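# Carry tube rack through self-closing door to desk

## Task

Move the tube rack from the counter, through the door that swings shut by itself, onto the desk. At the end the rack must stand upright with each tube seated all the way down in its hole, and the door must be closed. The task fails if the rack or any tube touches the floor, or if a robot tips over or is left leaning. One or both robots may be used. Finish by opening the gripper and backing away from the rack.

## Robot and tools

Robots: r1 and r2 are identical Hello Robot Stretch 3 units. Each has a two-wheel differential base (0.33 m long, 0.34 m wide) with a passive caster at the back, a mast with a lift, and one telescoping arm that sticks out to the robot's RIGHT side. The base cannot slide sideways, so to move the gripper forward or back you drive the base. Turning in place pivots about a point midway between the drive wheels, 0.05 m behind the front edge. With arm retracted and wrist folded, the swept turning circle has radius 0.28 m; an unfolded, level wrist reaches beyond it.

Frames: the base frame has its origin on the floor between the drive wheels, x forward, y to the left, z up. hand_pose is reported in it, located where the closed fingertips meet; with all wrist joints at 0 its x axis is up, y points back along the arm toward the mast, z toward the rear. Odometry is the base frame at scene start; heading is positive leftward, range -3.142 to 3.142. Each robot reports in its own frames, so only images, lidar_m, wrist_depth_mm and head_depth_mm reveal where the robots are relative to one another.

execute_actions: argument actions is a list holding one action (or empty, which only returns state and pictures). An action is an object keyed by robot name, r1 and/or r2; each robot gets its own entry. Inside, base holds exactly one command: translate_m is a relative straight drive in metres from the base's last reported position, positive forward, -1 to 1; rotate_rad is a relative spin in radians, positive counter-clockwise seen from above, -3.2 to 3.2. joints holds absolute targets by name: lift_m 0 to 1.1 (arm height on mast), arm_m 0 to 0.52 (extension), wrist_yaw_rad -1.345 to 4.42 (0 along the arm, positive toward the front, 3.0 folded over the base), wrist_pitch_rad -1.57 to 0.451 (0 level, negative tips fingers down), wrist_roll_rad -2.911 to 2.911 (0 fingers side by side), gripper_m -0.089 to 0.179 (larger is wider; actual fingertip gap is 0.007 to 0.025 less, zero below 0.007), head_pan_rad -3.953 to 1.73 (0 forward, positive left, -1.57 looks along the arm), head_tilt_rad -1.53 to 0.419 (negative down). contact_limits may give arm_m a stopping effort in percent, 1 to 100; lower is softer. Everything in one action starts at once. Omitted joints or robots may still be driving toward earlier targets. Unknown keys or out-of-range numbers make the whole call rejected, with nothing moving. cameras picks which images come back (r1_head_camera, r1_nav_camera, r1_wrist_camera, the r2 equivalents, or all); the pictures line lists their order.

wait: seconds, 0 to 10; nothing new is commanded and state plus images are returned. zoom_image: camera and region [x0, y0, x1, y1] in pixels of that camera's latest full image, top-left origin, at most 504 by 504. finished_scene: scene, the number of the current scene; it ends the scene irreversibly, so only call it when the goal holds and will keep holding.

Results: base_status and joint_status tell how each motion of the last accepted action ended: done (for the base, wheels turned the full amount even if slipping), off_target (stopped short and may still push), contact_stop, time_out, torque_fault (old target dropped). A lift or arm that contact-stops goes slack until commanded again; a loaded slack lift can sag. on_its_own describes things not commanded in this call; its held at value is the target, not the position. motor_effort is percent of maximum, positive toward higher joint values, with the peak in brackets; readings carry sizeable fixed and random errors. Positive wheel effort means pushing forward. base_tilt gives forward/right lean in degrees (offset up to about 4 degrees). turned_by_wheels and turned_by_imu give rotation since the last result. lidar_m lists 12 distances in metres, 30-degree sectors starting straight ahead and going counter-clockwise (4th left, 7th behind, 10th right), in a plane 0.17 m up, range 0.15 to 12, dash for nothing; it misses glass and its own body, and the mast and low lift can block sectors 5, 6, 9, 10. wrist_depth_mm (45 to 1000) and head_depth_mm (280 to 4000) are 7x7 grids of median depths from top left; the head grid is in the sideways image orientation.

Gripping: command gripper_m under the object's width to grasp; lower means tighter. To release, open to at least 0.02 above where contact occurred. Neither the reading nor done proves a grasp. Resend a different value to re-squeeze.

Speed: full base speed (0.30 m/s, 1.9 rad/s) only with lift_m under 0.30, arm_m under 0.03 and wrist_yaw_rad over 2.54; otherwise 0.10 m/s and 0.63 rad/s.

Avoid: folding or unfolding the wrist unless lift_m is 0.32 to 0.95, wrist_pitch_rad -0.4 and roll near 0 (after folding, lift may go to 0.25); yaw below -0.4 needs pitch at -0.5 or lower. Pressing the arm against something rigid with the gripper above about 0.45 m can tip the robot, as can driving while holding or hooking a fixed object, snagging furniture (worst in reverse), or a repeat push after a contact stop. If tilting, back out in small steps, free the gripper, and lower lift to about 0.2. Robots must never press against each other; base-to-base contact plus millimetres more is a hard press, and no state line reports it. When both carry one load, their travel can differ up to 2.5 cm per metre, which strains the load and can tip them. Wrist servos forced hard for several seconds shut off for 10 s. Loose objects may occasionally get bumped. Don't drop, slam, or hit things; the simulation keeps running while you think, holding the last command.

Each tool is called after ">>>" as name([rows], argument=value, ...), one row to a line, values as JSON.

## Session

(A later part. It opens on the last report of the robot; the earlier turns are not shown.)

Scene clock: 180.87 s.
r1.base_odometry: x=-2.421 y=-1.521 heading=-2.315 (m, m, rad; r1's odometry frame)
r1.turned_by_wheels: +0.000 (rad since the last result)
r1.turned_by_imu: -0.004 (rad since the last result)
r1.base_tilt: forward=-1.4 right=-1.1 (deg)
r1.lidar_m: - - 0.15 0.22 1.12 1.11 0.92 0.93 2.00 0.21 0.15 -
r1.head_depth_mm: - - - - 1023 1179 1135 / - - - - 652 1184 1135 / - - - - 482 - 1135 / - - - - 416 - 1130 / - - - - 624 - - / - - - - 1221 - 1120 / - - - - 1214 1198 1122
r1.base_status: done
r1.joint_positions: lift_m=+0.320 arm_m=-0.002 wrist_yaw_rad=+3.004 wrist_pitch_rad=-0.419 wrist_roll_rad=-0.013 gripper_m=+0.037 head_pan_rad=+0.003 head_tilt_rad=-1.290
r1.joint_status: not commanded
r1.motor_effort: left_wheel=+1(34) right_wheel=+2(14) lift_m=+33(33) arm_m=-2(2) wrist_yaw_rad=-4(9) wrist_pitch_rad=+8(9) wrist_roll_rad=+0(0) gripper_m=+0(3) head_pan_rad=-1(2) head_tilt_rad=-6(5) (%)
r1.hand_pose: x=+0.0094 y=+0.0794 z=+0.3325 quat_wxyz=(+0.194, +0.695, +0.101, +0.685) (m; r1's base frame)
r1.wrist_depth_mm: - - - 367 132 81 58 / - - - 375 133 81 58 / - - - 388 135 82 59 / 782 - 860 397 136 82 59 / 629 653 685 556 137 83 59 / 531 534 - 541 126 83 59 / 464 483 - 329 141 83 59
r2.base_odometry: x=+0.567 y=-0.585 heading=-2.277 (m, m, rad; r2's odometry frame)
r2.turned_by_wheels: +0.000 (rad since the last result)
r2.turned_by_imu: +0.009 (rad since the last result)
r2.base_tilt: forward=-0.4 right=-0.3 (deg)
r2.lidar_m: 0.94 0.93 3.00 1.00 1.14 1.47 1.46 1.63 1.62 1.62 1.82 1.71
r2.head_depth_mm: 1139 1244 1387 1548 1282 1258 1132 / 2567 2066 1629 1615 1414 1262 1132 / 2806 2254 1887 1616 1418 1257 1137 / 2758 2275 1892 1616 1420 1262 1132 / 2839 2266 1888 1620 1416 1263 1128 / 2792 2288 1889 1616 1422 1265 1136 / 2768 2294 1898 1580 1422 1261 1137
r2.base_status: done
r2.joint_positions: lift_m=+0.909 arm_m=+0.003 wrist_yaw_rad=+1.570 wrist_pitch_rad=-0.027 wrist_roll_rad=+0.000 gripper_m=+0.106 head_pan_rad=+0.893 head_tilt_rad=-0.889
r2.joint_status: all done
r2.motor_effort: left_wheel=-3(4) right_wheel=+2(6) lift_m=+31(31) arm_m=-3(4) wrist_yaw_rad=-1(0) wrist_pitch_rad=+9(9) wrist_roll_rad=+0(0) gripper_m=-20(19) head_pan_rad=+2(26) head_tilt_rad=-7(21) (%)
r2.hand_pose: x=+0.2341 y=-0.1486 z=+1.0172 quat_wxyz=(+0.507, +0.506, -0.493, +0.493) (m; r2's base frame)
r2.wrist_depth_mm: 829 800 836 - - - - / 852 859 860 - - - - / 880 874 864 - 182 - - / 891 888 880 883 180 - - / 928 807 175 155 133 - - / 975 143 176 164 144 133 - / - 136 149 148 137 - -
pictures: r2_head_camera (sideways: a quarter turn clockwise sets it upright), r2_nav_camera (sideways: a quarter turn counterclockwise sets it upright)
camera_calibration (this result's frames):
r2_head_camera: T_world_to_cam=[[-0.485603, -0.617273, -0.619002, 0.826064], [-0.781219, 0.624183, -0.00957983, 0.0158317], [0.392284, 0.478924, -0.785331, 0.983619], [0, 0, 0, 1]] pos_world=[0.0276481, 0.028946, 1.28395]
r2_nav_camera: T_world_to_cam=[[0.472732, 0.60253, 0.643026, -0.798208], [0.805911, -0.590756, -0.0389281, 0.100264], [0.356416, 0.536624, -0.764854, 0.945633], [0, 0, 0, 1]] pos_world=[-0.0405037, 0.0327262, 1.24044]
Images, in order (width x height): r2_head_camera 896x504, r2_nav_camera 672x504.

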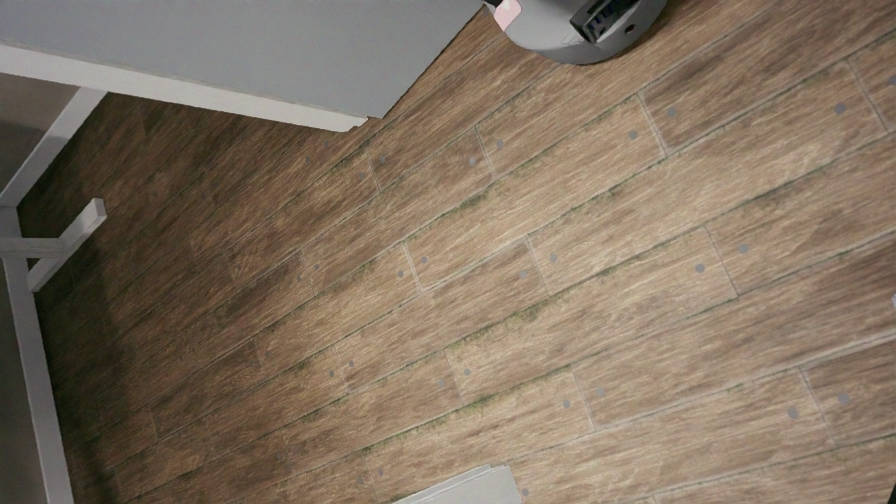

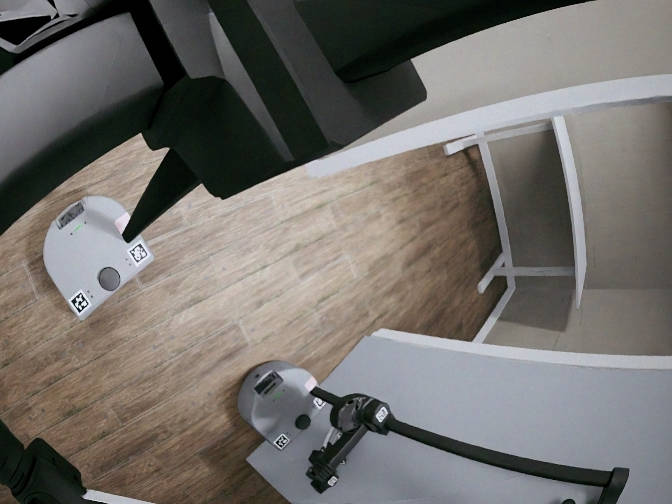

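>>> execute_actions([
  {"r2":{"base":{"translate_m":0.28},"joints":{"head_pan_rad":0,"head_tilt_rad":-0.9}}},
], cameras=[])

>>> execute_actions([
  {"r2":{"base":{"rotate_rad":1.305}}},
], cameras=["r2_nav_camera","r2_head_camera"])

Scene clock: 196.40 s.
r1.base_odometry: x=-2.421 y=-1.521 heading=-2.315 (m, m, rad; r1's odometry frame)
r1.turned_by_wheels: +0.000 (rad since the last result)
r1.turned_by_imu: -0.002 (rad since the last result)
r1.base_tilt: forward=-1.3 right=-1.1 (deg)
r1.lidar_m: - - 0.15 0.22 1.12 1.11 0.71 0.65 2.01 0.21 0.15 -
r1.head_depth_mm: - - - - 1026 1179 1131 / - - - - 654 1183 1140 / - - - - 484 - 1132 / - - - - 416 - 1131 / - - - - 623 - - / - - - - 1210 - 1119 / - - - - 1215 1196 1123
r1.base_status: not commanded
r1.joint_positions: lift_m=+0.320 arm_m=-0.002 wrist_yaw_rad=+3.004 wrist_pitch_rad=-0.419 wrist_roll_rad=-0.013 gripper_m=+0.037 head_pan_rad=+0.003 head_tilt_rad=-1.290
r1.joint_status: not commanded
r1.motor_effort: left_wheel=+1(2) right_wheel=+2(2) lift_m=+34(33) arm_m=-1(2) wrist_yaw_rad=-4(4) wrist_pitch_rad=+8(9) wrist_roll_rad=+0(0) gripper_m=+1(0) head_pan_rad=-2(2) head_tilt_rad=-5(5) (%)
r1.hand_pose: x=+0.0094 y=+0.0794 z=+0.3325 quat_wxyz=(+0.194, +0.695, +0.101, +0.685) (m; r1's base frame)
r1.wrist_depth_mm: - - - 365 132 81 58 / - - - 376 133 81 58 / - - - 385 135 82 59 / 797 - 834 395 136 82 59 / 635 647 688 560 137 83 59 / 536 538 - 541 126 83 59 / 459 486 - 331 141 83 59
r2.base_odometry: x=+0.385 y=-0.798 heading=-2.277 (m, m, rad; r2's odometry frame)
r2.turned_by_wheels: +0.000 (rad since the last result)
r2.turned_by_imu: +0.002 (rad since the last result)
r2.base_tilt: forward=-0.4 right=-0.2 (deg)
r2.lidar_m: 0.67 0.67 1.05 1.00 1.08 1.74 1.74 1.95 1.68 1.68 1.70 1.43
r2.head_depth_mm: 1254 1424 1672 345 342 1257 1131 / 636 1400 1730 1651 1387 1257 1129 / 624 726 860 1091 1364 1261 1127 / 631 731 868 1007 1281 1245 1135 / 637 741 881 1001 1224 1155 1130 / 643 747 887 1033 1203 1162 1134 / 646 754 902 896 843 1243 1135
r2.base_status: done
r2.joint_positions: lift_m=+0.909 arm_m=+0.003 wrist_yaw_rad=+1.570 wrist_pitch_rad=-0.027 wrist_roll_rad=+0.000 gripper_m=+0.106 head_pan_rad=+0.007 head_tilt_rad=-0.889
r2.joint_status: all done
r2.motor_effort: left_wheel=-3(5) right_wheel=+3(6) lift_m=+31(31) arm_m=-4(3) wrist_yaw_rad=+0(0) wrist_pitch_rad=+9(9) wrist_roll_rad=+0(0) gripper_m=-20(20) head_pan_rad=-2(33) head_tilt_rad=-6(9) (%)
r2.hand_pose: x=+0.2341 y=-0.1486 z=+1.0172 quat_wxyz=(+0.507, +0.506, -0.493, +0.493) (m; r2's base frame)
r2.wrist_depth_mm: 589 584 586 - - - - / 606 598 599 - - - - / 612 615 617 - 181 - - / 627 621 628 620 137 - - / 637 632 175 154 133 - - / 642 142 177 163 144 133 - / - 137 149 147 136 - -
pictures: none
No camera images: the call's "cameras" was empty. Leave "cameras" out to get every camera's image.

Scene clock: 199.43 s.
r1.base_odometry: x=-2.421 y=-1.521 heading=-2.315 (m, m, rad; r1's odometry frame)
r1.turned_by_wheels: +0.000 (rad since the last result)
r1.turned_by_imu: -0.001 (rad since the last result)
r1.base_tilt: forward=-1.1 right=-1.0 (deg)
r1.lidar_m: - - 0.15 0.22 1.12 1.11 2.33 0.66 2.01 0.21 0.15 -
r1.head_depth_mm: - - - - 1025 1178 1131 / - - - - 654 1188 1133 / - - - - 483 - 1135 / - - - - 417 - 1126 / - - - - 624 - - / - - - - 1215 - 1113 / - - - - 1215 1200 1129
r1.base_status: not commanded
r1.joint_positions: lift_m=+0.320 arm_m=-0.002 wrist_yaw_rad=+3.004 wrist_pitch_rad=-0.419 wrist_roll_rad=-0.013 gripper_m=+0.037 head_pan_rad=+0.003 head_tilt_rad=-1.290
r1.joint_status: not commanded
r1.motor_effort: left_wheel=+1(1) right_wheel=+2(2) lift_m=+33(33) arm_m=-2(2) wrist_yaw_rad=-4(4) wrist_pitch_rad=+9(9) wrist_roll_rad=+0(0) gripper_m=+1(0) head_pan_rad=-2(2) head_tilt_rad=-6(6) (%)
r1.hand_pose: x=+0.0094 y=+0.0794 z=+0.3325 quat_wxyz=(+0.194, +0.695, +0.101, +0.685) (m; r1's base frame)
r1.wrist_depth_mm: - - - 367 132 81 58 / - - - 375 134 81 58 / - - - 385 135 82 58 / 792 - 856 394 136 82 59 / 640 650 703 554 138 83 59 / 536 542 - 546 126 83 59 / 459 489 - 332 140 83 59
r2.base_odometry: x=+0.385 y=-0.798 heading=-0.972 (m, m, rad; r2's odometry frame)
r2.turned_by_wheels: +1.305 (rad since the last result)
r2.turned_by_imu: +1.328 (rad since the last result)
r2.base_tilt: forward=-0.4 right=-0.2 (deg)
r2.lidar_m: 2.64 1.00 1.29 1.73 1.77 1.76 1.68 1.72 1.50 0.71 0.67 0.68
r2.head_depth_mm: 2747 2252 1901 346 342 1238 1099 / 2756 2240 1881 1655 1390 1259 1135 / 2731 2265 1890 1627 1414 1260 1133 / 2764 2276 1907 1622 1410 1259 1133 / 2690 2254 1881 1624 1414 1261 1136 / 2749 2257 1885 1524 1417 1265 1135 / 2704 1060 1194 1444 1421 1264 1133
r2.base_status: done
r2.joint_positions: lift_m=+0.909 arm_m=+0.003 wrist_yaw_rad=+1.570 wrist_pitch_rad=-0.027 wrist_roll_rad=+0.000 gripper_m=+0.106 head_pan_rad=+0.007 head_tilt_rad=-0.889
r2.joint_status: not commanded
r2.motor_effort: left_wheel=-3(7) right_wheel=+3(6) lift_m=+31(31) arm_m=-3(3) wrist_yaw_rad=+0(0) wrist_pitch_rad=+9(9) wrist_roll_rad=+0(0) gripper_m=-20(19) head_pan_rad=-3(3) head_tilt_rad=-6(6) (%)
r2.hand_pose: x=+0.2341 y=-0.1486 z=+1.0172 quat_wxyz=(+0.507, +0.506, -0.493, +0.493) (m; r2's base frame)
r2.wrist_depth_mm: 760 - - - - 709 390 / 767 - - - - 708 406 / 817 - - - 182 701 421 / 814 - - - 138 697 419 / 844 873 174 154 134 671 438 / 865 142 176 164 144 133 474 / - 135 149 147 136 748 493
pictures: r2_head_camera (sideways: a quarter turn clockwise sets it upright), r2_nav_camera (sideways: a quarter turn counterclockwise sets it upright)
camera_calibration (this result's frames):
r2_head_camera: T_world_to_cam=[[-0.78542, -0.0144772, -0.618794, 0.827622], [-0.0108839, 0.999895, -0.00957882, 0.0111313], [0.618868, -0.000788518, -0.785495, 0.98245], [0, 0, 0, 1]] pos_world=[0.0421445, 0.00162624, 1.28394]
r2_nav_camera: T_world_to_cam=[[0.765865, 0.0151168, 0.642823, -0.799732], [0.0523802, -0.997868, -0.0389401, 0.104876], [0.640864, 0.0634941, -0.765024, 0.944118], [0, 0, 0, 1]] pos_world=[0.00194241, 0.0567957, 1.24044]
Images, in order (width x height): r2_head_camera 896x504, r2_nav_camera 672x504.

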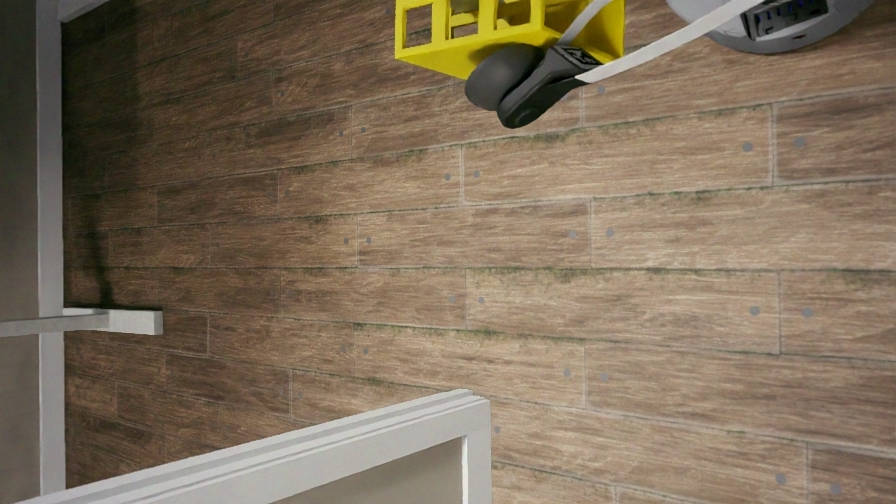

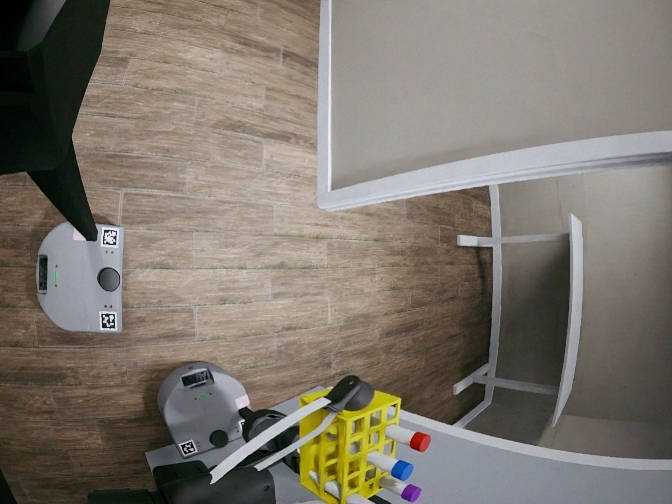

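>>> execute_actions([
  {"r2":{"base":{"rotate_rad":-0.04}}},
], cameras=[])

>>> execute_actions([
  {"r2":{"base":{"translate_m":1.0}}},
], cameras=["r2_nav_camera"])

>>> execute_actions([
  {"r1":{"base":{"translate_m":-0.09}},"r2":{"base":{"translate_m":0.2}}},
], cameras=[])

>>> execute_actions([
  {"r1":{"base":{"rotate_rad":-0.5}},"r2":{"base":{"translate_m":0.25}}},
], cameras=["r1_nav_camera","r2_head_camera"])

Scene clock: 224.17 s.
r1.base_odometry: x=-2.421 y=-1.521 heading=-2.315 (m, m, rad; r1's odometry frame)
r1.turned_by_wheels: +0.000 (rad since the last result)
r1.turned_by_imu: -0.001 (rad since the last result)
r1.base_tilt: forward=-1.2 right=-1.1 (deg)
r1.lidar_m: - - 0.15 0.22 1.12 1.11 2.33 0.66 2.01 0.21 0.15 -
r1.head_depth_mm: - - - - 1019 1187 1134 / - - - - 652 1188 1127 / - - - - 483 - 1135 / - - - - 416 - 1127 / - - - - 623 - - / - - - - 1212 - 1118 / - - - - 1212 1199 1129
r1.base_status: not commanded
r1.joint_positions: lift_m=+0.320 arm_m=-0.002 wrist_yaw_rad=+3.004 wrist_pitch_rad=-0.419 wrist_roll_rad=-0.013 gripper_m=+0.037 head_pan_rad=+0.003 head_tilt_rad=-1.290
r1.joint_status: not commanded
r1.motor_effort: left_wheel=+2(2) right_wheel=+2(2) lift_m=+33(33) arm_m=-2(2) wrist_yaw_rad=-4(3) wrist_pitch_rad=+9(9) wrist_roll_rad=+0(0) gripper_m=+0(1) head_pan_rad=-2(2) head_tilt_rad=-6(5) (%)
r1.hand_pose: x=+0.0094 y=+0.0794 z=+0.3325 quat_wxyz=(+0.194, +0.695, +0.101, +0.685) (m; r1's base frame)
r1.wrist_depth_mm: - - - 368 133 81 58 / - - - 376 133 81 58 / - - - 390 135 82 58 / 775 - 836 400 137 82 59 / 642 652 709 572 137 83 59 / 537 555 - 548 126 83 59 / 463 484 - 329 140 83 59
r2.base_odometry: x=+0.385 y=-0.798 heading=-1.012 (m, m, rad; r2's odometry frame)
r2.turned_by_wheels: -0.040 (rad since the last result)
r2.turned_by_imu: -0.040 (rad since the last result)
r2.base_tilt: forward=-0.4 right=-0.3 (deg)
r2.lidar_m: 2.63 1.00 1.25 1.74 1.76 1.79 1.68 1.70 1.52 0.71 0.67 0.67
r2.head_depth_mm: 2645 2271 1893 346 342 1139 1100 / 2738 2258 1875 1656 1386 1254 1134 / 2720 2251 1877 1629 1417 1258 1135 / 2732 2266 1885 1623 1415 1258 1133 / 2710 2279 1904 1634 1418 1262 1134 / 2719 2286 1893 1594 1421 1260 1141 / 2725 2259 1208 1413 1423 1260 1131
r2.base_status: done
r2.joint_positions: lift_m=+0.909 arm_m=+0.003 wrist_yaw_rad=+1.570 wrist_pitch_rad=-0.027 wrist_roll_rad=+0.000 gripper_m=+0.106 head_pan_rad=+0.007 head_tilt_rad=-0.889
r2.joint_status: not commanded
r2.motor_effort: left_wheel=+0(1) right_wheel=-2(3) lift_m=+31(31) arm_m=-3(4) wrist_yaw_rad=+0(0) wrist_pitch_rad=+9(9) wrist_roll_rad=+0(0) gripper_m=-20(19) head_pan_rad=-3(2) head_tilt_rad=-7(6) (%)
r2.hand_pose: x=+0.2341 y=-0.1486 z=+1.0172 quat_wxyz=(+0.507, +0.506, -0.493, +0.493) (m; r2's base frame)
r2.wrist_depth_mm: 754 - - - - 673 418 / 754 - - - - 664 416 / 795 - - - 183 638 464 / 817 - - - 181 675 483 / 822 - 175 155 133 652 482 / 828 143 176 163 144 133 497 / - 136 150 148 136 699 496
pictures: none
No camera images: the call's "cameras" was empty. Leave "cameras" out to get every camera's image.

Scene clock: 235.17 s.
r1.base_odometry: x=-2.421 y=-1.521 heading=-2.315 (m, m, rad; r1's odometry frame)
r1.turned_by_wheels: +0.000 (rad since the last result)
r1.turned_by_imu: -0.003 (rad since the last result)
r1.base_tilt: forward=-1.2 right=-1.1 (deg)
r1.lidar_m: - - 0.15 0.22 0.87 1.11 2.33 2.44 2.01 0.21 0.15 -
r1.head_depth_mm: - - - - 1019 1188 1133 / - - - - 654 1184 1135 / - - - - 482 - 1135 / - - - - 416 - 1125 / - - - - 622 - - / - - - - 1222 - 1121 / - - - - 1215 1199 1128
r1.base_status: not commanded
r1.joint_positions: lift_m=+0.320 arm_m=-0.002 wrist_yaw_rad=+3.004 wrist_pitch_rad=-0.419 wrist_roll_rad=-0.013 gripper_m=+0.037 head_pan_rad=+0.003 head_tilt_rad=-1.290
r1.joint_status: not commanded
r1.motor_effort: left_wheel=+2(2) right_wheel=+1(2) lift_m=+33(33) arm_m=-2(2) wrist_yaw_rad=-5(4) wrist_pitch_rad=+8(8) wrist_roll_rad=+0(0) gripper_m=+1(1) head_pan_rad=-2(1) head_tilt_rad=-6(5) (%)
r1.hand_pose: x=+0.0094 y=+0.0794 z=+0.3325 quat_wxyz=(+0.194, +0.695, +0.101, +0.685) (m; r1's base frame)
r1.wrist_depth_mm: - - - 368 132 81 58 / - - - 376 134 81 58 / 667 - - 384 135 82 59 / 554 - 830 394 136 82 59 / 585 624 694 566 137 82 59 / 534 542 - 553 126 83 59 / 462 485 - 330 140 83 59
r2.base_odometry: x=+0.915 y=-1.646 heading=-1.012 (m, m, rad; r2's odometry frame)
r2.turned_by_wheels: +0.000 (rad since the last result)
r2.turned_by_imu: +0.008 (rad since the last result)
r2.base_tilt: forward=-0.4 right=-0.3 (deg)
r2.lidar_m: 1.66 1.65 2.59 0.39 2.15 2.39 2.67 0.67 0.53 0.48 1.37 1.77
r2.head_depth_mm: 1973 2163 1894 346 342 1257 1134 / 1951 2147 1888 1643 1391 1261 1133 / 1945 2159 1886 1628 1419 1259 1135 / 1936 2149 1892 1622 1411 1254 1129 / 1926 2151 1891 1611 1415 1266 1134 / 1898 2103 1868 1617 1409 1262 1132 / 1900 2154 1896 1624 1419 1256 1138
r2.base_status: done
r2.joint_positions: lift_m=+0.909 arm_m=+0.003 wrist_yaw_rad=+1.570 wrist_pitch_rad=-0.027 wrist_roll_rad=+0.000 gripper_m=+0.106 head_pan_rad=+0.007 head_tilt_rad=-0.889
r2.joint_status: not commanded
r2.motor_effort: left_wheel=-1(3) right_wheel=-1(3) lift_m=+31(31) arm_m=-4(3) wrist_yaw_rad=+0(0) wrist_pitch_rad=+9(9) wrist_roll_rad=-1(0) gripper_m=-19(19) head_pan_rad=-2(3) head_tilt_rad=-6(6) (%)
r2.hand_pose: x=+0.2341 y=-0.1486 z=+1.0172 quat_wxyz=(+0.507, +0.506, -0.493, +0.493) (m; r2's base frame)
r2.wrist_depth_mm: - - - - - - - / - - - - - - - / - - - - 183 - - / - - - - 138 - - / - - 174 154 133 - - / - 142 177 163 145 133 - / - 136 149 148 136 - -
pictures: r2_nav_camera (sideways: a quarter turn counterclockwise sets it upright)
camera_calibration (this result's frames):
r2_nav_camera: T_world_to_cam=[[0.765874, 0.015094, 0.642814, -0.79972], [0.05235, -0.997869, -0.0389407, 0.104877], [0.640856, 0.0634749, -0.765032, 0.944129], [0, 0, 0, 1]] pos_world=[0.00194333, 0.0567958, 1.24044]
Images, in order (width x height): r2_nav_camera 672x504.

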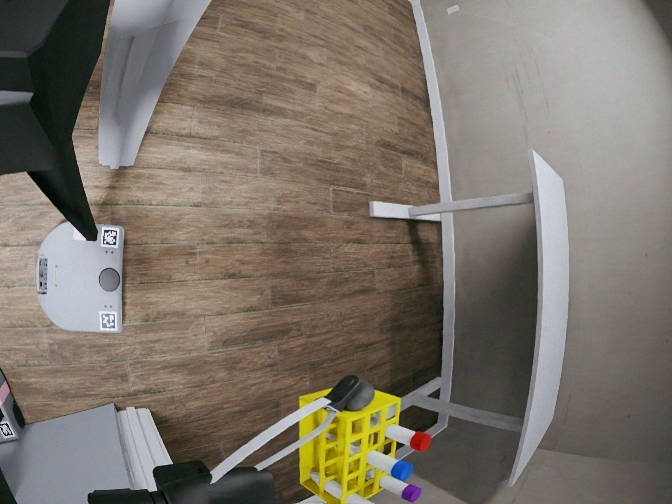

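Scene clock: 238.33 s.
r1.base_odometry: x=-2.361 y=-1.455 heading=-2.315 (m, m, rad; r1's odometry frame)
r1.turned_by_wheels: +0.000 (rad since the last result)
r1.turned_by_imu: -0.001 (rad since the last result)
r1.base_tilt: forward=-1.3 right=-1.0 (deg)
r1.lidar_m: - - 0.15 0.56 0.93 1.12 2.24 2.42 1.99 0.19 0.15 -
r1.head_depth_mm: - - - - 561 1187 1132 / - - - - 462 1192 1134 / - - - - 492 - 1134 / - - - - 481 - 1127 / - - - - 769 - - / - - - - 1219 - 1118 / - - - 363 1225 1196 1127
r1.base_status: done
r1.joint_positions: lift_m=+0.320 arm_m=-0.002 wrist_yaw_rad=+3.003 wrist_pitch_rad=-0.419 wrist_roll_rad=-0.013 gripper_m=+0.037 head_pan_rad=+0.003 head_tilt_rad=-1.290
r1.joint_status: not commanded
r1.motor_effort: left_wheel=+1(4) right_wheel=+0(4) lift_m=+33(34) arm_m=-2(2) wrist_yaw_rad=-2(3) wrist_pitch_rad=+8(9) wrist_roll_rad=+0(1) gripper_m=+0(0) head_pan_rad=-1(2) head_tilt_rad=-6(6) (%)
r1.hand_pose: x=+0.0098 y=+0.0793 z=+0.3325 quat_wxyz=(+0.194, +0.696, +0.100, +0.684) (m; r1's base frame)
r1.wrist_depth_mm: - - - - 226 118 80 / - - - - 221 117 79 / - - 864 - 217 116 79 / 797 - 825 807 212 115 78 / 645 641 697 681 208 113 78 / 536 546 - 571 182 112 77 / 470 484 - 490 201 111 77
r2.base_odometry: x=+1.021 y=-1.816 heading=-1.012 (m, m, rad; r2's odometry frame)
r2.turned_by_wheels: +0.000 (rad since the last result)
r2.turned_by_imu: +0.002 (rad since the last result)
r2.base_tilt: forward=-0.5 right=-0.3 (deg)
r2.lidar_m: 1.90 1.46 2.51 0.70 0.47 2.41 2.87 0.73 0.52 0.51 1.35 1.70
r2.head_depth_mm: 1774 2057 1881 346 342 1267 1134 / 1771 2041 1890 1655 1392 1256 1130 / 1762 2031 1883 1616 1411 1261 1134 / 1747 2027 1909 1611 1415 1256 1132 / 1746 2008 1902 1617 1408 1261 1134 / 1734 1922 1804 1612 1422 1259 1134 / 1369 1998 1886 1623 1415 1263 1135
r2.base_status: done
r2.joint_positions: lift_m=+0.909 arm_m=+0.003 wrist_yaw_rad=+1.570 wrist_pitch_rad=-0.027 wrist_roll_rad=+0.000 gripper_m=+0.106 head_pan_rad=+0.007 head_tilt_rad=-0.889
r2.joint_status: not commanded
r2.motor_effort: left_wheel=-1(3) right_wheel=-1(2) lift_m=+31(31) arm_m=-4(4) wrist_yaw_rad=-1(1) wrist_pitch_rad=+9(9) wrist_roll_rad=+0(0) gripper_m=-20(19) head_pan_rad=-2(2) head_tilt_rad=-7(7) (%)
r2.hand_pose: x=+0.2341 y=-0.1486 z=+1.0172 quat_wxyz=(+0.507, +0.506, -0.493, +0.493) (m; r2's base frame)
r2.wrist_depth_mm: - - - - - - - / - - - - - - - / - - - - 182 - - / - - - - 136 - - / - - 175 154 135 - - / - 142 176 163 144 133 - / - 136 150 147 137 - -
pictures: none
No camera images: the call's "cameras" was empty. Leave "cameras" out to get every camera's image.

Scene clock: 242.00 s.
r1.base_odometry: x=-2.361 y=-1.454 heading=-2.815 (m, m, rad; r1's odometry frame)
r1.turned_by_wheels: -0.500 (rad since the last result)
r1.turned_by_imu: -0.480 (rad since the last result)
r1.base_tilt: forward=-1.2 right=-1.0 (deg)
r1.lidar_m: - - 0.15 0.18 1.15 1.04 1.19 2.24 2.35 1.98 0.32 0.15
r1.head_depth_mm: - - 342 1282 1241 1184 1131 / - - 323 614 1252 1181 1133 / - - - 470 1241 - 1138 / - - - 395 1110 - 1122 / - - - 360 738 - - / - - - 321 695 - 1121 / - - - - 514 1191 1128
r1.base_status: done
r1.joint_positions: lift_m=+0.320 arm_m=-0.002 wrist_yaw_rad=+3.002 wrist_pitch_rad=-0.417 wrist_roll_rad=-0.013 gripper_m=+0.037 head_pan_rad=+0.002 head_tilt_rad=-1.290
r1.joint_status: not commanded
r1.motor_effort: left_wheel=+7(83) right_wheel=-2(10) lift_m=+33(35) arm_m=-2(2) wrist_yaw_rad=-2(8) wrist_pitch_rad=+8(9) wrist_roll_rad=+0(0) gripper_m=-1(2) head_pan_rad=-1(2) head_tilt_rad=-6(6) (%)
r1.hand_pose: x=+0.0099 y=+0.0795 z=+0.3328 quat_wxyz=(+0.194, +0.696, +0.100, +0.685) (m; r1's base frame)
r1.wrist_depth_mm: - - 366 224 160 124 101 / - - 405 239 167 129 105 / 785 - 455 255 174 134 108 / 767 - 512 276 185 140 111 / 648 641 607 315 193 145 115 / 540 547 - 370 192 151 119 / 459 484 - 320 225 158 123
r2.base_odometry: x=+1.154 y=-2.028 heading=-1.012 (m, m, rad; r2's odometry frame)
r2.turned_by_wheels: +0.000 (rad since the last result)
r2.turned_by_imu: +0.002 (rad since the last result)
r2.base_tilt: forward=-0.4 right=-0.2 (deg)
r2.lidar_m: 1.66 1.23 2.18 2.08 0.58 0.58 3.14 0.68 0.60 1.13 1.33 1.49
r2.head_depth_mm: 834 1776 1886 346 342 1258 1133 / 834 1781 1890 1647 1391 1259 1129 / 836 1764 1898 1616 1417 1261 1134 / 803 1755 1881 1624 1414 1262 1137 / 804 1740 1894 1625 1413 1253 1133 / 805 1746 1843 1619 1418 1262 1132 / 808 1307 1803 1615 1424 1260 1132
r2.base_status: done
r2.joint_positions: lift_m=+0.909 arm_m=+0.003 wrist_yaw_rad=+1.570 wrist_pitch_rad=-0.027 wrist_roll_rad=+0.000 gripper_m=+0.106 head_pan_rad=+0.007 head_tilt_rad=-0.889
r2.joint_status: not commanded
r2.motor_effort: left_wheel=-1(4) right_wheel=-1(2) lift_m=+31(31) arm_m=-3(3) wrist_yaw_rad=+0(0) wrist_pitch_rad=+9(9) wrist_roll_rad=-1(1) gripper_m=-20(20) head_pan_rad=-3(3) head_tilt_rad=-6(7) (%)
r2.hand_pose: x=+0.2341 y=-0.1486 z=+1.0172 quat_wxyz=(+0.507, +0.506, -0.493, +0.493) (m; r2's base frame)
r2.wrist_depth_mm: - - - - - - - / - - - - - - - / - - - - 182 - - / - 875 756 796 181 - - / - - 176 155 132 - - / - 142 177 164 144 132 - / - 136 149 148 136 - -
pictures: r1_nav_camera (sideways: a quarter turn counterclockwise sets it upright), r2_head_camera (sideways: a quarter turn clockwise sets it upright)
camera_calibration (this result's frames):
r1_nav_camera: T_world_to_cam=[[0.95694, 0.0333667, 0.288363, -0.337969], [0.0186103, -0.99838, 0.0537647, -0.0159269], [0.28969, -0.046083, -0.95601, 1.20697], [0, 0, 0, 1]] pos_world=[-0.0259365, 0.0509968, 1.25219]
r2_head_camera: T_world_to_cam=[[-0.785451, -0.014454, -0.618755, 0.827571], [-0.0108545, 0.999895, -0.00957863, 0.0111309], [0.618829, -0.000807266, -0.785525, 0.98249], [0, 0, 0, 1]] pos_world=[0.0421437, 0.00162516, 1.28394]
Images, in order (width x height): r1_nav_camera 672x504, r2_head_camera 896x504.

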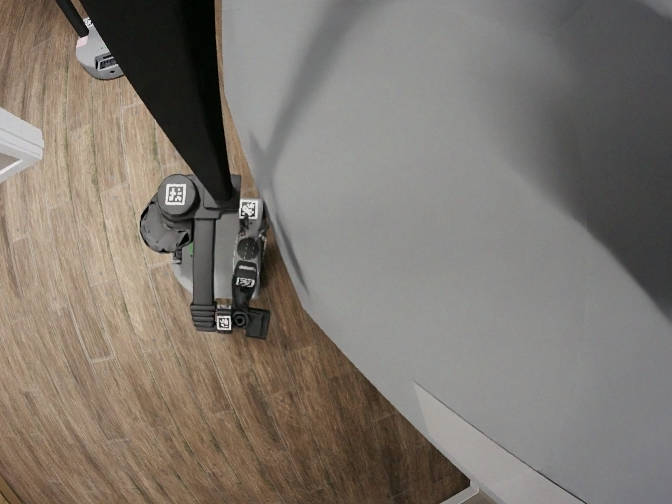

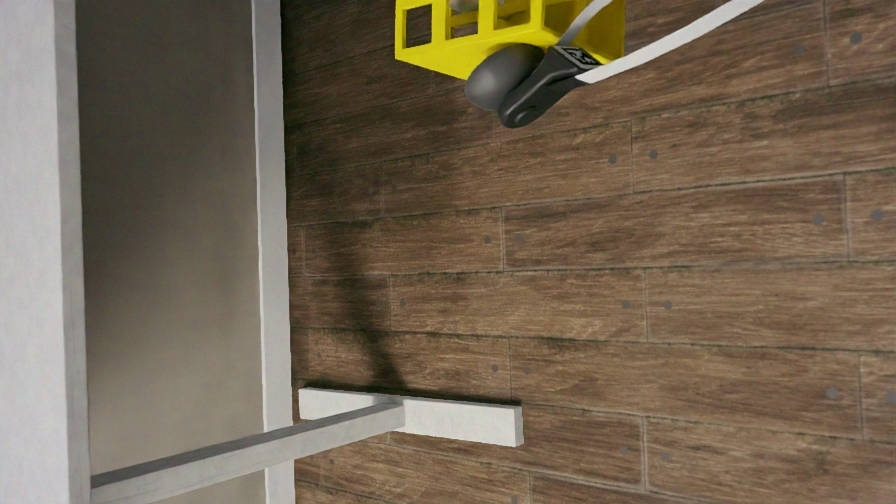

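>>> execute_actions([
  {"r1":{"base":{"translate_m":-0.1}},"r2":{"base":{"translate_m":0.2},"joints":{"lift_m":0.97}}},
], cameras=[])

>>> execute_actions([
  {"r1":{"base":{"rotate_rad":-0.82},"joints":{"head_pan_rad":-3.1,"head_tilt_rad":-1.1}},"r2":{"base":{"translate_m":0.2}}},
], cameras=["r1_nav_camera","r1_head_camera","r2_head_camera"])

Scene clock: 268.20 s.
r1.base_odometry: x=-2.266 y=-1.422 heading=-2.814 (m, m, rad; r1's odometry frame)
r1.turned_by_wheels: +0.000 (rad since the last result)
r1.turned_by_imu: -0.002 (rad since the last result)
r1.base_tilt: forward=-1.2 right=-1.1 (deg)
r1.lidar_m: - - 0.15 0.19 2.73 0.95 1.13 2.14 2.39 2.02 0.16 0.15
r1.head_depth_mm: - - - 391 1233 1186 1131 / - - - 373 1230 1182 1130 / - - - 339 1123 - 1130 / - - - 327 652 - 1129 / - - - - 577 - - / - - - - 668 - 1117 / - - - - 554 1202 1127
r1.base_status: done
r1.joint_positions: lift_m=+0.320 arm_m=-0.002 wrist_yaw_rad=+3.002 wrist_pitch_rad=-0.417 wrist_roll_rad=-0.013 gripper_m=+0.037 head_pan_rad=+0.002 head_tilt_rad=-1.290
r1.joint_status: not commanded
r1.motor_effort: left_wheel=+5(33) right_wheel=-1(6) lift_m=+34(34) arm_m=-1(2) wrist_yaw_rad=-3(2) wrist_pitch_rad=+8(8) wrist_roll_rad=+0(0) gripper_m=+0(0) head_pan_rad=-2(2) head_tilt_rad=-6(7) (%)
r1.hand_pose: x=+0.0099 y=+0.0795 z=+0.3328 quat_wxyz=(+0.194, +0.696, +0.100, +0.685) (m; r1's base frame)
r1.wrist_depth_mm: - - - 241 145 104 81 / 952 - - 255 150 107 82 / 879 - - 274 156 109 84 / 776 - 788 290 162 112 85 / 638 658 691 345 167 115 88 / 535 543 - 398 162 118 89 / 466 480 - 304 185 122 91
r2.base_odometry: x=+1.260 y=-2.197 heading=-1.012 (m, m, rad; r2's odometry frame)
r2.turned_by_wheels: +0.000 (rad since the last result)
r2.turned_by_imu: +0.002 (rad since the last result)
r2.base_tilt: forward=-0.5 right=-0.3 (deg)
r2.lidar_m: 1.45 1.04 1.92 2.49 0.89 0.73 3.33 0.73 0.74 1.29 1.31 1.32
r2.head_depth_mm: 743 1559 1759 - 1370 1256 1134 / 743 1560 1797 1580 1413 1255 1126 / 745 1551 1797 1612 1415 1259 1133 / 746 1533 1776 1629 1420 1260 1134 / 747 1532 1774 1624 1426 1264 1135 / 745 1520 1773 1592 1417 1269 1132 / 748 1077 1294 1551 1412 1258 1137
r2.base_status: done
r2.joint_positions: lift_m=+0.969 arm_m=+0.003 wrist_yaw_rad=+1.570 wrist_pitch_rad=-0.027 wrist_roll_rad=+0.000 gripper_m=+0.106 head_pan_rad=+0.007 head_tilt_rad=-0.889
r2.joint_status: all done
r2.motor_effort: left_wheel=-1(3) right_wheel=+0(3) lift_m=+31(31) arm_m=-3(4) wrist_yaw_rad=+0(1) wrist_pitch_rad=+9(9) wrist_roll_rad=+0(0) gripper_m=-19(20) head_pan_rad=-3(3) head_tilt_rad=-6(6) (%)
r2.hand_pose: x=+0.2341 y=-0.1486 z=+1.0771 quat_wxyz=(+0.507, +0.507, -0.493, +0.493) (m; r2's base frame)
r2.wrist_depth_mm: - - - - - - - / - - - - - - - / - - - - 182 - - / - - 919 836 136 - - / 611 577 175 154 134 751 805 / - 143 176 163 144 132 - / - 136 150 147 136 - -
pictures: none
No camera images: the call's "cameras" was empty. Leave "cameras" out to get every camera's image.

Scene clock: 271.17 s.
r1.base_odometry: x=-2.266 y=-1.422 heading=+2.649 (m, m, rad; r1's odometry frame)
r1.turned_by_wheels: -0.820 (rad since the last result)
r1.turned_by_imu: -0.817 (rad since the last result)
r1.base_tilt: forward=-1.2 right=-1.2 (deg)
r1.lidar_m: 0.29 0.19 0.18 0.18 0.22 0.45 1.46 0.95 1.83 2.18 2.14 2.01
r1.head_depth_mm: 1939 1555 1539 1398 911 606 502 / 1903 1575 1538 1398 1295 - 689 / 1928 1708 1541 1400 - - 1022 / 1937 1712 1541 1397 1311 - 1081 / 1929 1722 1528 1394 1297 - 1088 / 1925 1285 1473 1389 1282 1189 1082 / 925 1148 1491 1400 1281 1177 1097
r1.base_status: done
r1.joint_positions: lift_m=+0.320 arm_m=-0.002 wrist_yaw_rad=+3.002 wrist_pitch_rad=-0.417 wrist_roll_rad=-0.013 gripper_m=+0.037 head_pan_rad=-3.093 head_tilt_rad=-1.100
r1.joint_status: all done
r1.motor_effort: left_wheel=+9(36) right_wheel=-1(6) lift_m=+34(33) arm_m=-2(1) wrist_yaw_rad=-1(2) wrist_pitch_rad=+8(8) wrist_roll_rad=+0(0) gripper_m=+0(0) head_pan_rad=-5(65) head_tilt_rad=+0(20) (%)
r1.hand_pose: x=+0.0099 y=+0.0795 z=+0.3328 quat_wxyz=(+0.194, +0.696, +0.100, +0.685) (m; r1's base frame)
r1.wrist_depth_mm: 248 - 211 198 188 178 168 / 269 - 230 214 202 190 178 / 295 - 250 232 218 204 193 / 331 - 275 257 237 220 208 / 380 357 304 284 259 241 224 / 440 405 - 319 282 267 244 / 463 449 - 351 326 294 267
r2.base_odometry: x=+1.366 y=-2.367 heading=-1.012 (m, m, rad; r2's odometry frame)
r2.turned_by_wheels: +0.000 (rad since the last result)
r2.turned_by_imu: +0.002 (rad since the last result)
r2.base_tilt: forward=-0.4 right=-0.3 (deg)
r2.lidar_m: 1.25 0.86 1.66 2.50 1.19 0.90 1.49 0.89 1.02 1.27 1.30 1.16
r2.head_depth_mm: 742 592 518 - 1366 1256 1134 / 744 592 531 1585 1416 1259 1129 / 746 593 532 1625 1417 1260 1132 / 747 595 533 1619 1416 1263 1132 / 747 594 534 1626 1418 1259 1137 / 748 595 534 1618 1425 1261 1132 / 748 597 534 1321 1381 1243 1137
r2.base_status: done
r2.joint_positions: lift_m=+0.969 arm_m=+0.003 wrist_yaw_rad=+1.570 wrist_pitch_rad=-0.027 wrist_roll_rad=+0.000 gripper_m=+0.106 head_pan_rad=+0.007 head_tilt_rad=-0.889
r2.joint_status: not commanded
r2.motor_effort: left_wheel=-2(4) right_wheel=+0(3) lift_m=+31(31) arm_m=-4(4) wrist_yaw_rad=+1(0) wrist_pitch_rad=+10(9) wrist_roll_rad=+0(1) gripper_m=-19(20) head_pan_rad=-3(3) head_tilt_rad=-6(6) (%)
r2.hand_pose: x=+0.2341 y=-0.1486 z=+1.0771 quat_wxyz=(+0.507, +0.507, -0.493, +0.493) (m; r2's base frame)
r2.wrist_depth_mm: - - - - - - - / - - - - - - - / - - - - 182 - - / - - 929 849 180 - - / 559 576 175 154 133 641 649 / 399 142 177 162 144 133 493 / 765 137 148 148 135 - -
pictures: r1_head_camera (sideways: a quarter turn clockwise sets it upright), r1_nav_camera (sideways: a quarter turn counterclockwise sets it upright), r2_head_camera (sideways: a quarter turn clockwise sets it upright)
camera_calibration (this result's frames):
r1_head_camera: T_world_to_cam=[[0.89677, 0.108088, -0.429093, 0.573588], [0.109007, -0.993786, -0.0225162, 0.0292952], [-0.42886, -0.0265823, -0.90298, 1.13373], [0, 0, 0, 1]] pos_world=[-0.0313569, -0.0027473, 1.27052]
r1_nav_camera: T_world_to_cam=[[-0.882818, -0.0738929, 0.463866, -0.555324], [-0.0540831, 0.996971, 0.0558858, -0.0182585], [-0.466591, 0.0242497, -0.884141, 1.11825], [0, 0, 0, 1]] pos_world=[0.0305267, -0.0499485, 1.24731]
r2_head_camera: T_world_to_cam=[[-0.785455, -0.0144542, -0.618749, 0.827564], [-0.0108548, 0.999895, -0.0095786, 0.0111308], [0.618823, -0.000807192, -0.78553, 0.982496], [0, 0, 0, 1]] pos_world=[0.0421435, 0.00162516, 1.28394]
Images, in order (width x height): r1_head_camera 896x504, r1_nav_camera 672x504, r2_head_camera 896x504.

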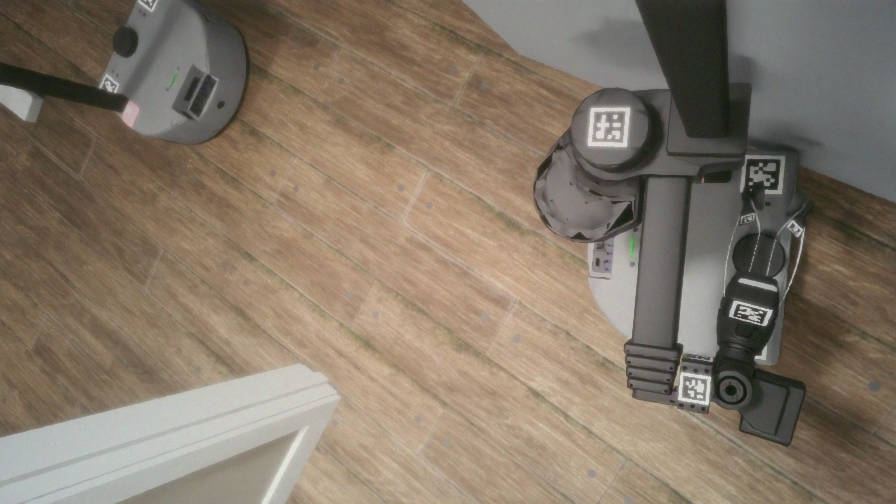

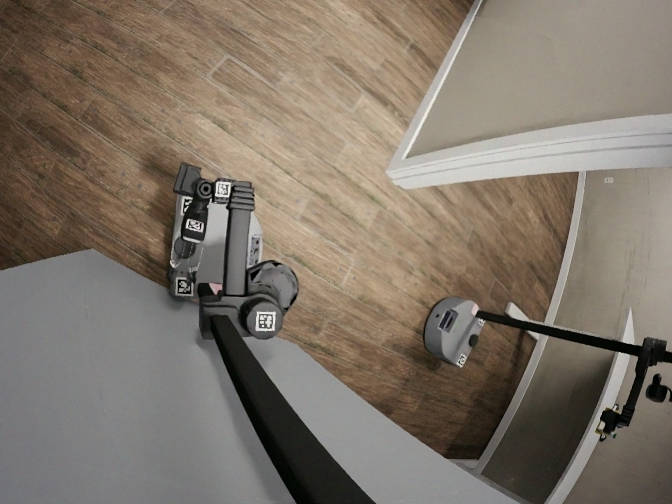

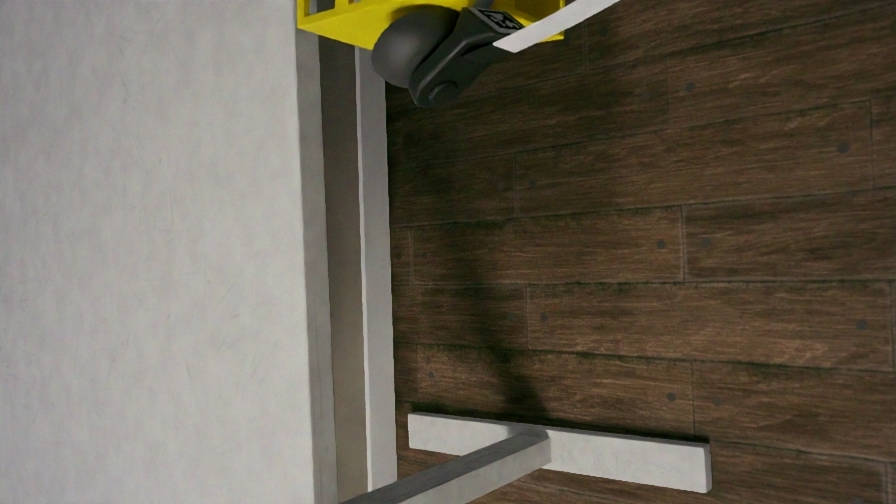

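>>> execute_actions([
  {"r1":{"base":{"translate_m":-0.36}},"r2":{"base":{"translate_m":0.36},"joints":{"lift_m":0.94,"head_pan_rad":-0.6,"head_tilt_rad":-1.0}}},
], cameras=["r1_nav_camera","r2_head_camera"])

>>> execute_actions([
  {"r1":{"base":{"translate_m":-0.2}},"r2":{"joints":{"lift_m":0.901}}},
], cameras=["r1_nav_camera","r2_wrist_camera"])

Scene clock: 290.70 s.
r1.base_odometry: x=-1.949 y=-1.593 heading=+2.649 (m, m, rad; r1's odometry frame)
r1.turned_by_wheels: +0.000 (rad since the last result)
r1.turned_by_imu: -0.004 (rad since the last result)
r1.base_tilt: forward=-1.3 right=-1.1 (deg)
r1.lidar_m: 0.16 0.15 0.15 0.18 0.36 1.46 1.99 0.64 0.84 2.03 2.48 0.25
r1.head_depth_mm: 1874 1557 1548 1396 1278 825 546 / 1911 1710 1550 1400 1293 - 686 / 1933 1710 1536 1391 - - 828 / 1926 1721 1537 1399 1306 - 1083 / 1933 1711 1545 1389 1298 - 1090 / 1922 1698 1536 1358 1274 1191 1084 / 1925 1699 971 1296 1273 1180 1094
r1.base_status: done
r1.joint_positions: lift_m=+0.320 arm_m=-0.002 wrist_yaw_rad=+3.002 wrist_pitch_rad=-0.417 wrist_roll_rad=-0.013 gripper_m=+0.037 head_pan_rad=-3.093 head_tilt_rad=-1.099
r1.joint_status: not commanded
r1.motor_effort: left_wheel=+10(24) right_wheel=-1(5) lift_m=+34(33) arm_m=-2(2) wrist_yaw_rad=-2(3) wrist_pitch_rad=+8(8) wrist_roll_rad=+0(0) gripper_m=+0(0) head_pan_rad=-4(4) head_tilt_rad=-1(1) (%)
r1.hand_pose: x=+0.0099 y=+0.0795 z=+0.3328 quat_wxyz=(+0.194, +0.696, +0.100, +0.685) (m; r1's base frame)
r1.wrist_depth_mm: - - 272 210 171 143 124 / - - 299 227 181 151 129 / - - 334 244 192 159 135 / 776 - 364 264 206 167 141 / 642 644 415 300 220 177 148 / 538 549 - 344 225 188 156 / 467 485 - 331 265 200 164
r2.base_odometry: x=+1.557 y=-2.672 heading=-1.012 (m, m, rad; r2's odometry frame)
r2.turned_by_wheels: +0.000 (rad since the last result)
r2.turned_by_imu: +0.003 (rad since the last result)
r2.base_tilt: forward=-0.4 right=-0.3 (deg)
r2.lidar_m: 0.90 0.59 0.57 2.53 1.74 1.23 1.40 1.20 1.32 1.25 0.93 0.95
r2.head_depth_mm: 599 508 432 403 - 1204 1115 / 598 303 335 396 349 1223 1111 / 600 329 350 383 349 1187 1142 / 602 326 314 356 349 320 1120 / 602 478 315 356 350 316 1095 / 602 510 332 384 350 317 296 / 604 511 443 391 350 316 291
r2.base_status: done
r2.joint_positions: lift_m=+0.941 arm_m=+0.003 wrist_yaw_rad=+1.570 wrist_pitch_rad=-0.027 wrist_roll_rad=+0.000 gripper_m=+0.106 head_pan_rad=-0.593 head_tilt_rad=-0.988
r2.joint_status: all done
r2.motor_effort: left_wheel=-2(2) right_wheel=+0(2) lift_m=+13(26) arm_m=-3(4) wrist_yaw_rad=+0(0) wrist_pitch_rad=+10(9) wrist_roll_rad=+0(0) gripper_m=-20(19) head_pan_rad=-3(26) head_tilt_rad=-7(19) (%)
r2.hand_pose: x=+0.2341 y=-0.1486 z=+1.0482 quat_wxyz=(+0.507, +0.507, -0.493, +0.493) (m; r2's base frame)
r2.wrist_depth_mm: 711 721 760 768 806 817 861 / 724 738 772 806 822 851 861 / 737 772 789 798 182 849 904 / 742 775 785 723 137 897 893 / 480 491 174 154 134 535 552 / 350 143 176 163 144 133 366 / - 137 148 148 136 258 281
pictures: r1_nav_camera (sideways: a quarter turn counterclockwise sets it upright), r2_head_camera (sideways: a quarter turn clockwise sets it upright)
camera_calibration (this result's frames):
r1_nav_camera: T_world_to_cam=[[-0.882586, -0.0738597, 0.464313, -0.555908], [-0.0540302, 0.996974, 0.0558888, -0.0182628], [-0.467036, 0.0242398, -0.883906, 1.11795], [0, 0, 0, 1]] pos_world=[0.030498, -0.0499504, 1.2473]
r2_head_camera: T_world_to_cam=[[-0.703748, 0.463466, -0.538459, 0.722461], [0.554864, 0.831891, -0.00915709, 0.00712998], [0.443695, -0.305215, -0.842602, 1.05776], [0, 0, 0, 1]] pos_world=[0.0351508, -0.0179225, 1.28035]
Images, in order (width x height): r1_nav_camera 672x504, r2_head_camera 896x504.

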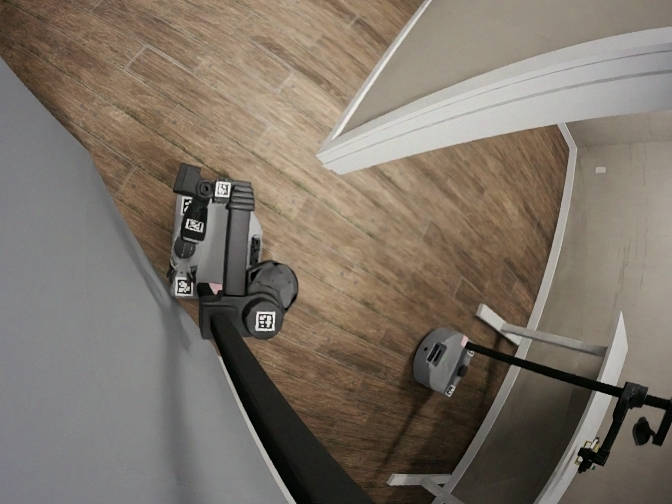

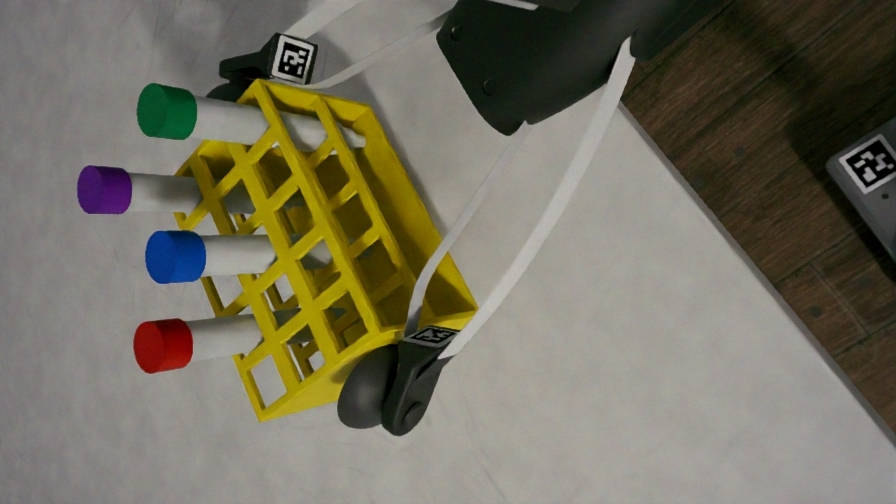

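Scene clock: 294.30 s.
r1.base_odometry: x=-1.772 y=-1.687 heading=+2.649 (m, m, rad; r1's odometry frame)
r1.turned_by_wheels: +0.000 (rad since the last result)
r1.turned_by_imu: -0.056 (rad since the last result)
r1.base_tilt: forward=-1.3 right=-1.1 (deg)
r1.lidar_m: - - 0.15 0.25 1.58 1.26 1.78 0.53 0.49 0.43 0.15 -
r1.head_depth_mm: 1978 1482 1458 1414 1289 1212 1045 / 1932 1767 1541 1406 1303 - 1024 / 1997 1756 1565 1417 1325 - 750 / 1990 1756 1556 1406 1304 - 801 / 1968 1757 1569 1414 1291 - 792 / 1995 1748 1566 1406 1286 1198 780 / 1991 1752 1558 1416 1195 1181 930
r1.base_status: done
r1.joint_positions: lift_m=+0.320 arm_m=-0.002 wrist_yaw_rad=+3.001 wrist_pitch_rad=-0.417 wrist_roll_rad=-0.013 gripper_m=+0.037 head_pan_rad=-3.093 head_tilt_rad=-1.077
r1.joint_status: not commanded
r1.motor_effort: left_wheel=+3(50) right_wheel=+1(32) lift_m=+34(34) arm_m=-1(2) wrist_yaw_rad=-1(2) wrist_pitch_rad=+8(8) wrist_roll_rad=+0(0) gripper_m=-1(1) head_pan_rad=-5(22) head_tilt_rad=-13(23) (%)
r1.hand_pose: x=+0.0101 y=+0.0794 z=+0.3328 quat_wxyz=(+0.194, +0.696, +0.099, +0.684) (m; r1's base frame)
r1.wrist_depth_mm: - - - 347 166 108 80 / - - - 363 168 109 81 / - - - 385 173 111 82 / 787 - 792 397 177 113 83 / 644 637 710 509 179 114 83 / 540 543 - 546 169 116 84 / 461 488 - 360 189 117 85
r2.base_odometry: x=+1.557 y=-2.672 heading=-1.012 (m, m, rad; r2's odometry frame)
r2.turned_by_wheels: +0.000 (rad since the last result)
r2.turned_by_imu: +0.000 (rad since the last result)
r2.base_tilt: forward=-0.5 right=-0.2 (deg)
r2.lidar_m: 0.89 0.59 0.57 2.53 1.74 1.23 1.20 1.20 1.32 1.25 0.93 0.95
r2.head_depth_mm: 598 507 441 390 - 1188 1119 / 598 509 351 389 - 1211 1120 / 600 487 358 383 349 1188 1140 / 600 509 331 371 349 320 1121 / 602 510 340 349 349 316 1092 / 602 509 442 377 350 316 296 / 602 510 443 391 349 317 291
r2.base_status: not commanded
r2.joint_positions: lift_m=+0.902 arm_m=+0.003 wrist_yaw_rad=+1.570 wrist_pitch_rad=-0.027 wrist_roll_rad=+0.000 gripper_m=+0.106 head_pan_rad=-0.593 head_tilt_rad=-0.988
r2.joint_status: all done
r2.motor_effort: left_wheel=-1(1) right_wheel=+0(0) lift_m=+13(12) arm_m=-4(3) wrist_yaw_rad=+0(0) wrist_pitch_rad=+9(9) wrist_roll_rad=+0(0) gripper_m=-20(20) head_pan_rad=-3(3) head_tilt_rad=-8(8) (%)
r2.hand_pose: x=+0.2341 y=-0.1486 z=+1.0091 quat_wxyz=(+0.507, +0.507, -0.493, +0.493) (m; r2's base frame)
r2.wrist_depth_mm: 714 720 748 791 785 832 855 / 727 727 750 813 832 845 874 / 760 765 784 805 182 860 889 / 663 664 602 553 181 823 851 / 365 371 175 154 132 412 419 / 267 143 176 163 144 133 280 / - 136 149 147 135 196 214
pictures: r1_nav_camera (sideways: a quarter turn counterclockwise sets it upright), r2_wrist_camera
camera_calibration (this result's frames):
r1_nav_camera: T_world_to_cam=[[-0.871881, -0.0733363, 0.484196, -0.581873], [-0.0527598, 0.997035, 0.0560075, -0.0184267], [-0.486868, 0.0232857, -0.873165, 1.10411], [0, 0, 0, 1]] pos_world=[0.0292601, -0.0500104, 1.24684]
r2_wrist_camera: T_world_to_cam=[[-0.0472474, -0.998649, 0.0216186, -0.162464], [-0.155292, -0.014036, -0.987769, 1.07404], [0.986738, -0.0500267, -0.154419, 0.07875], [0, 0, 0, 1]] pos_world=[0.0814084, -0.14323, 1.07658]
Images, in order (width x height): r1_nav_camera 672x504, r2_wrist_camera 644x364.

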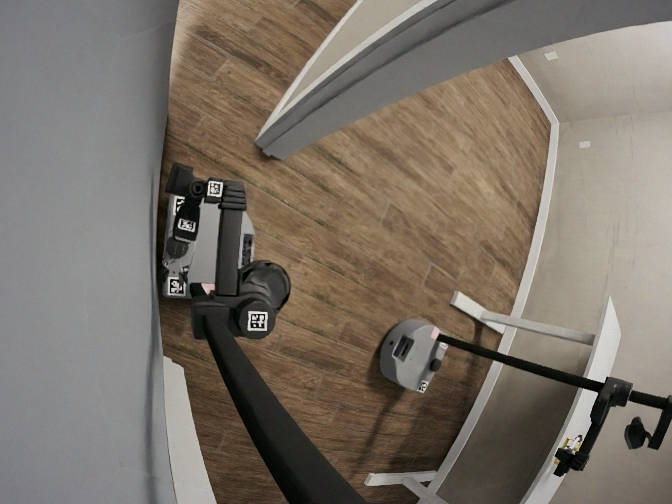

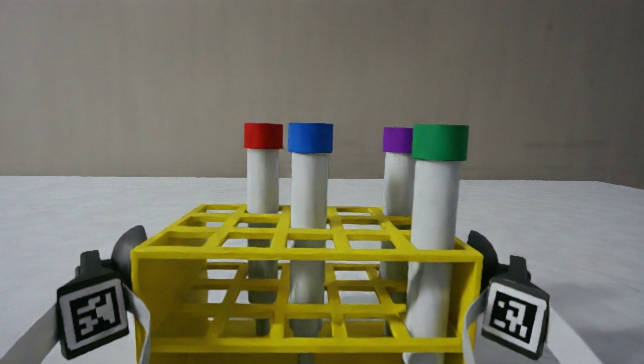

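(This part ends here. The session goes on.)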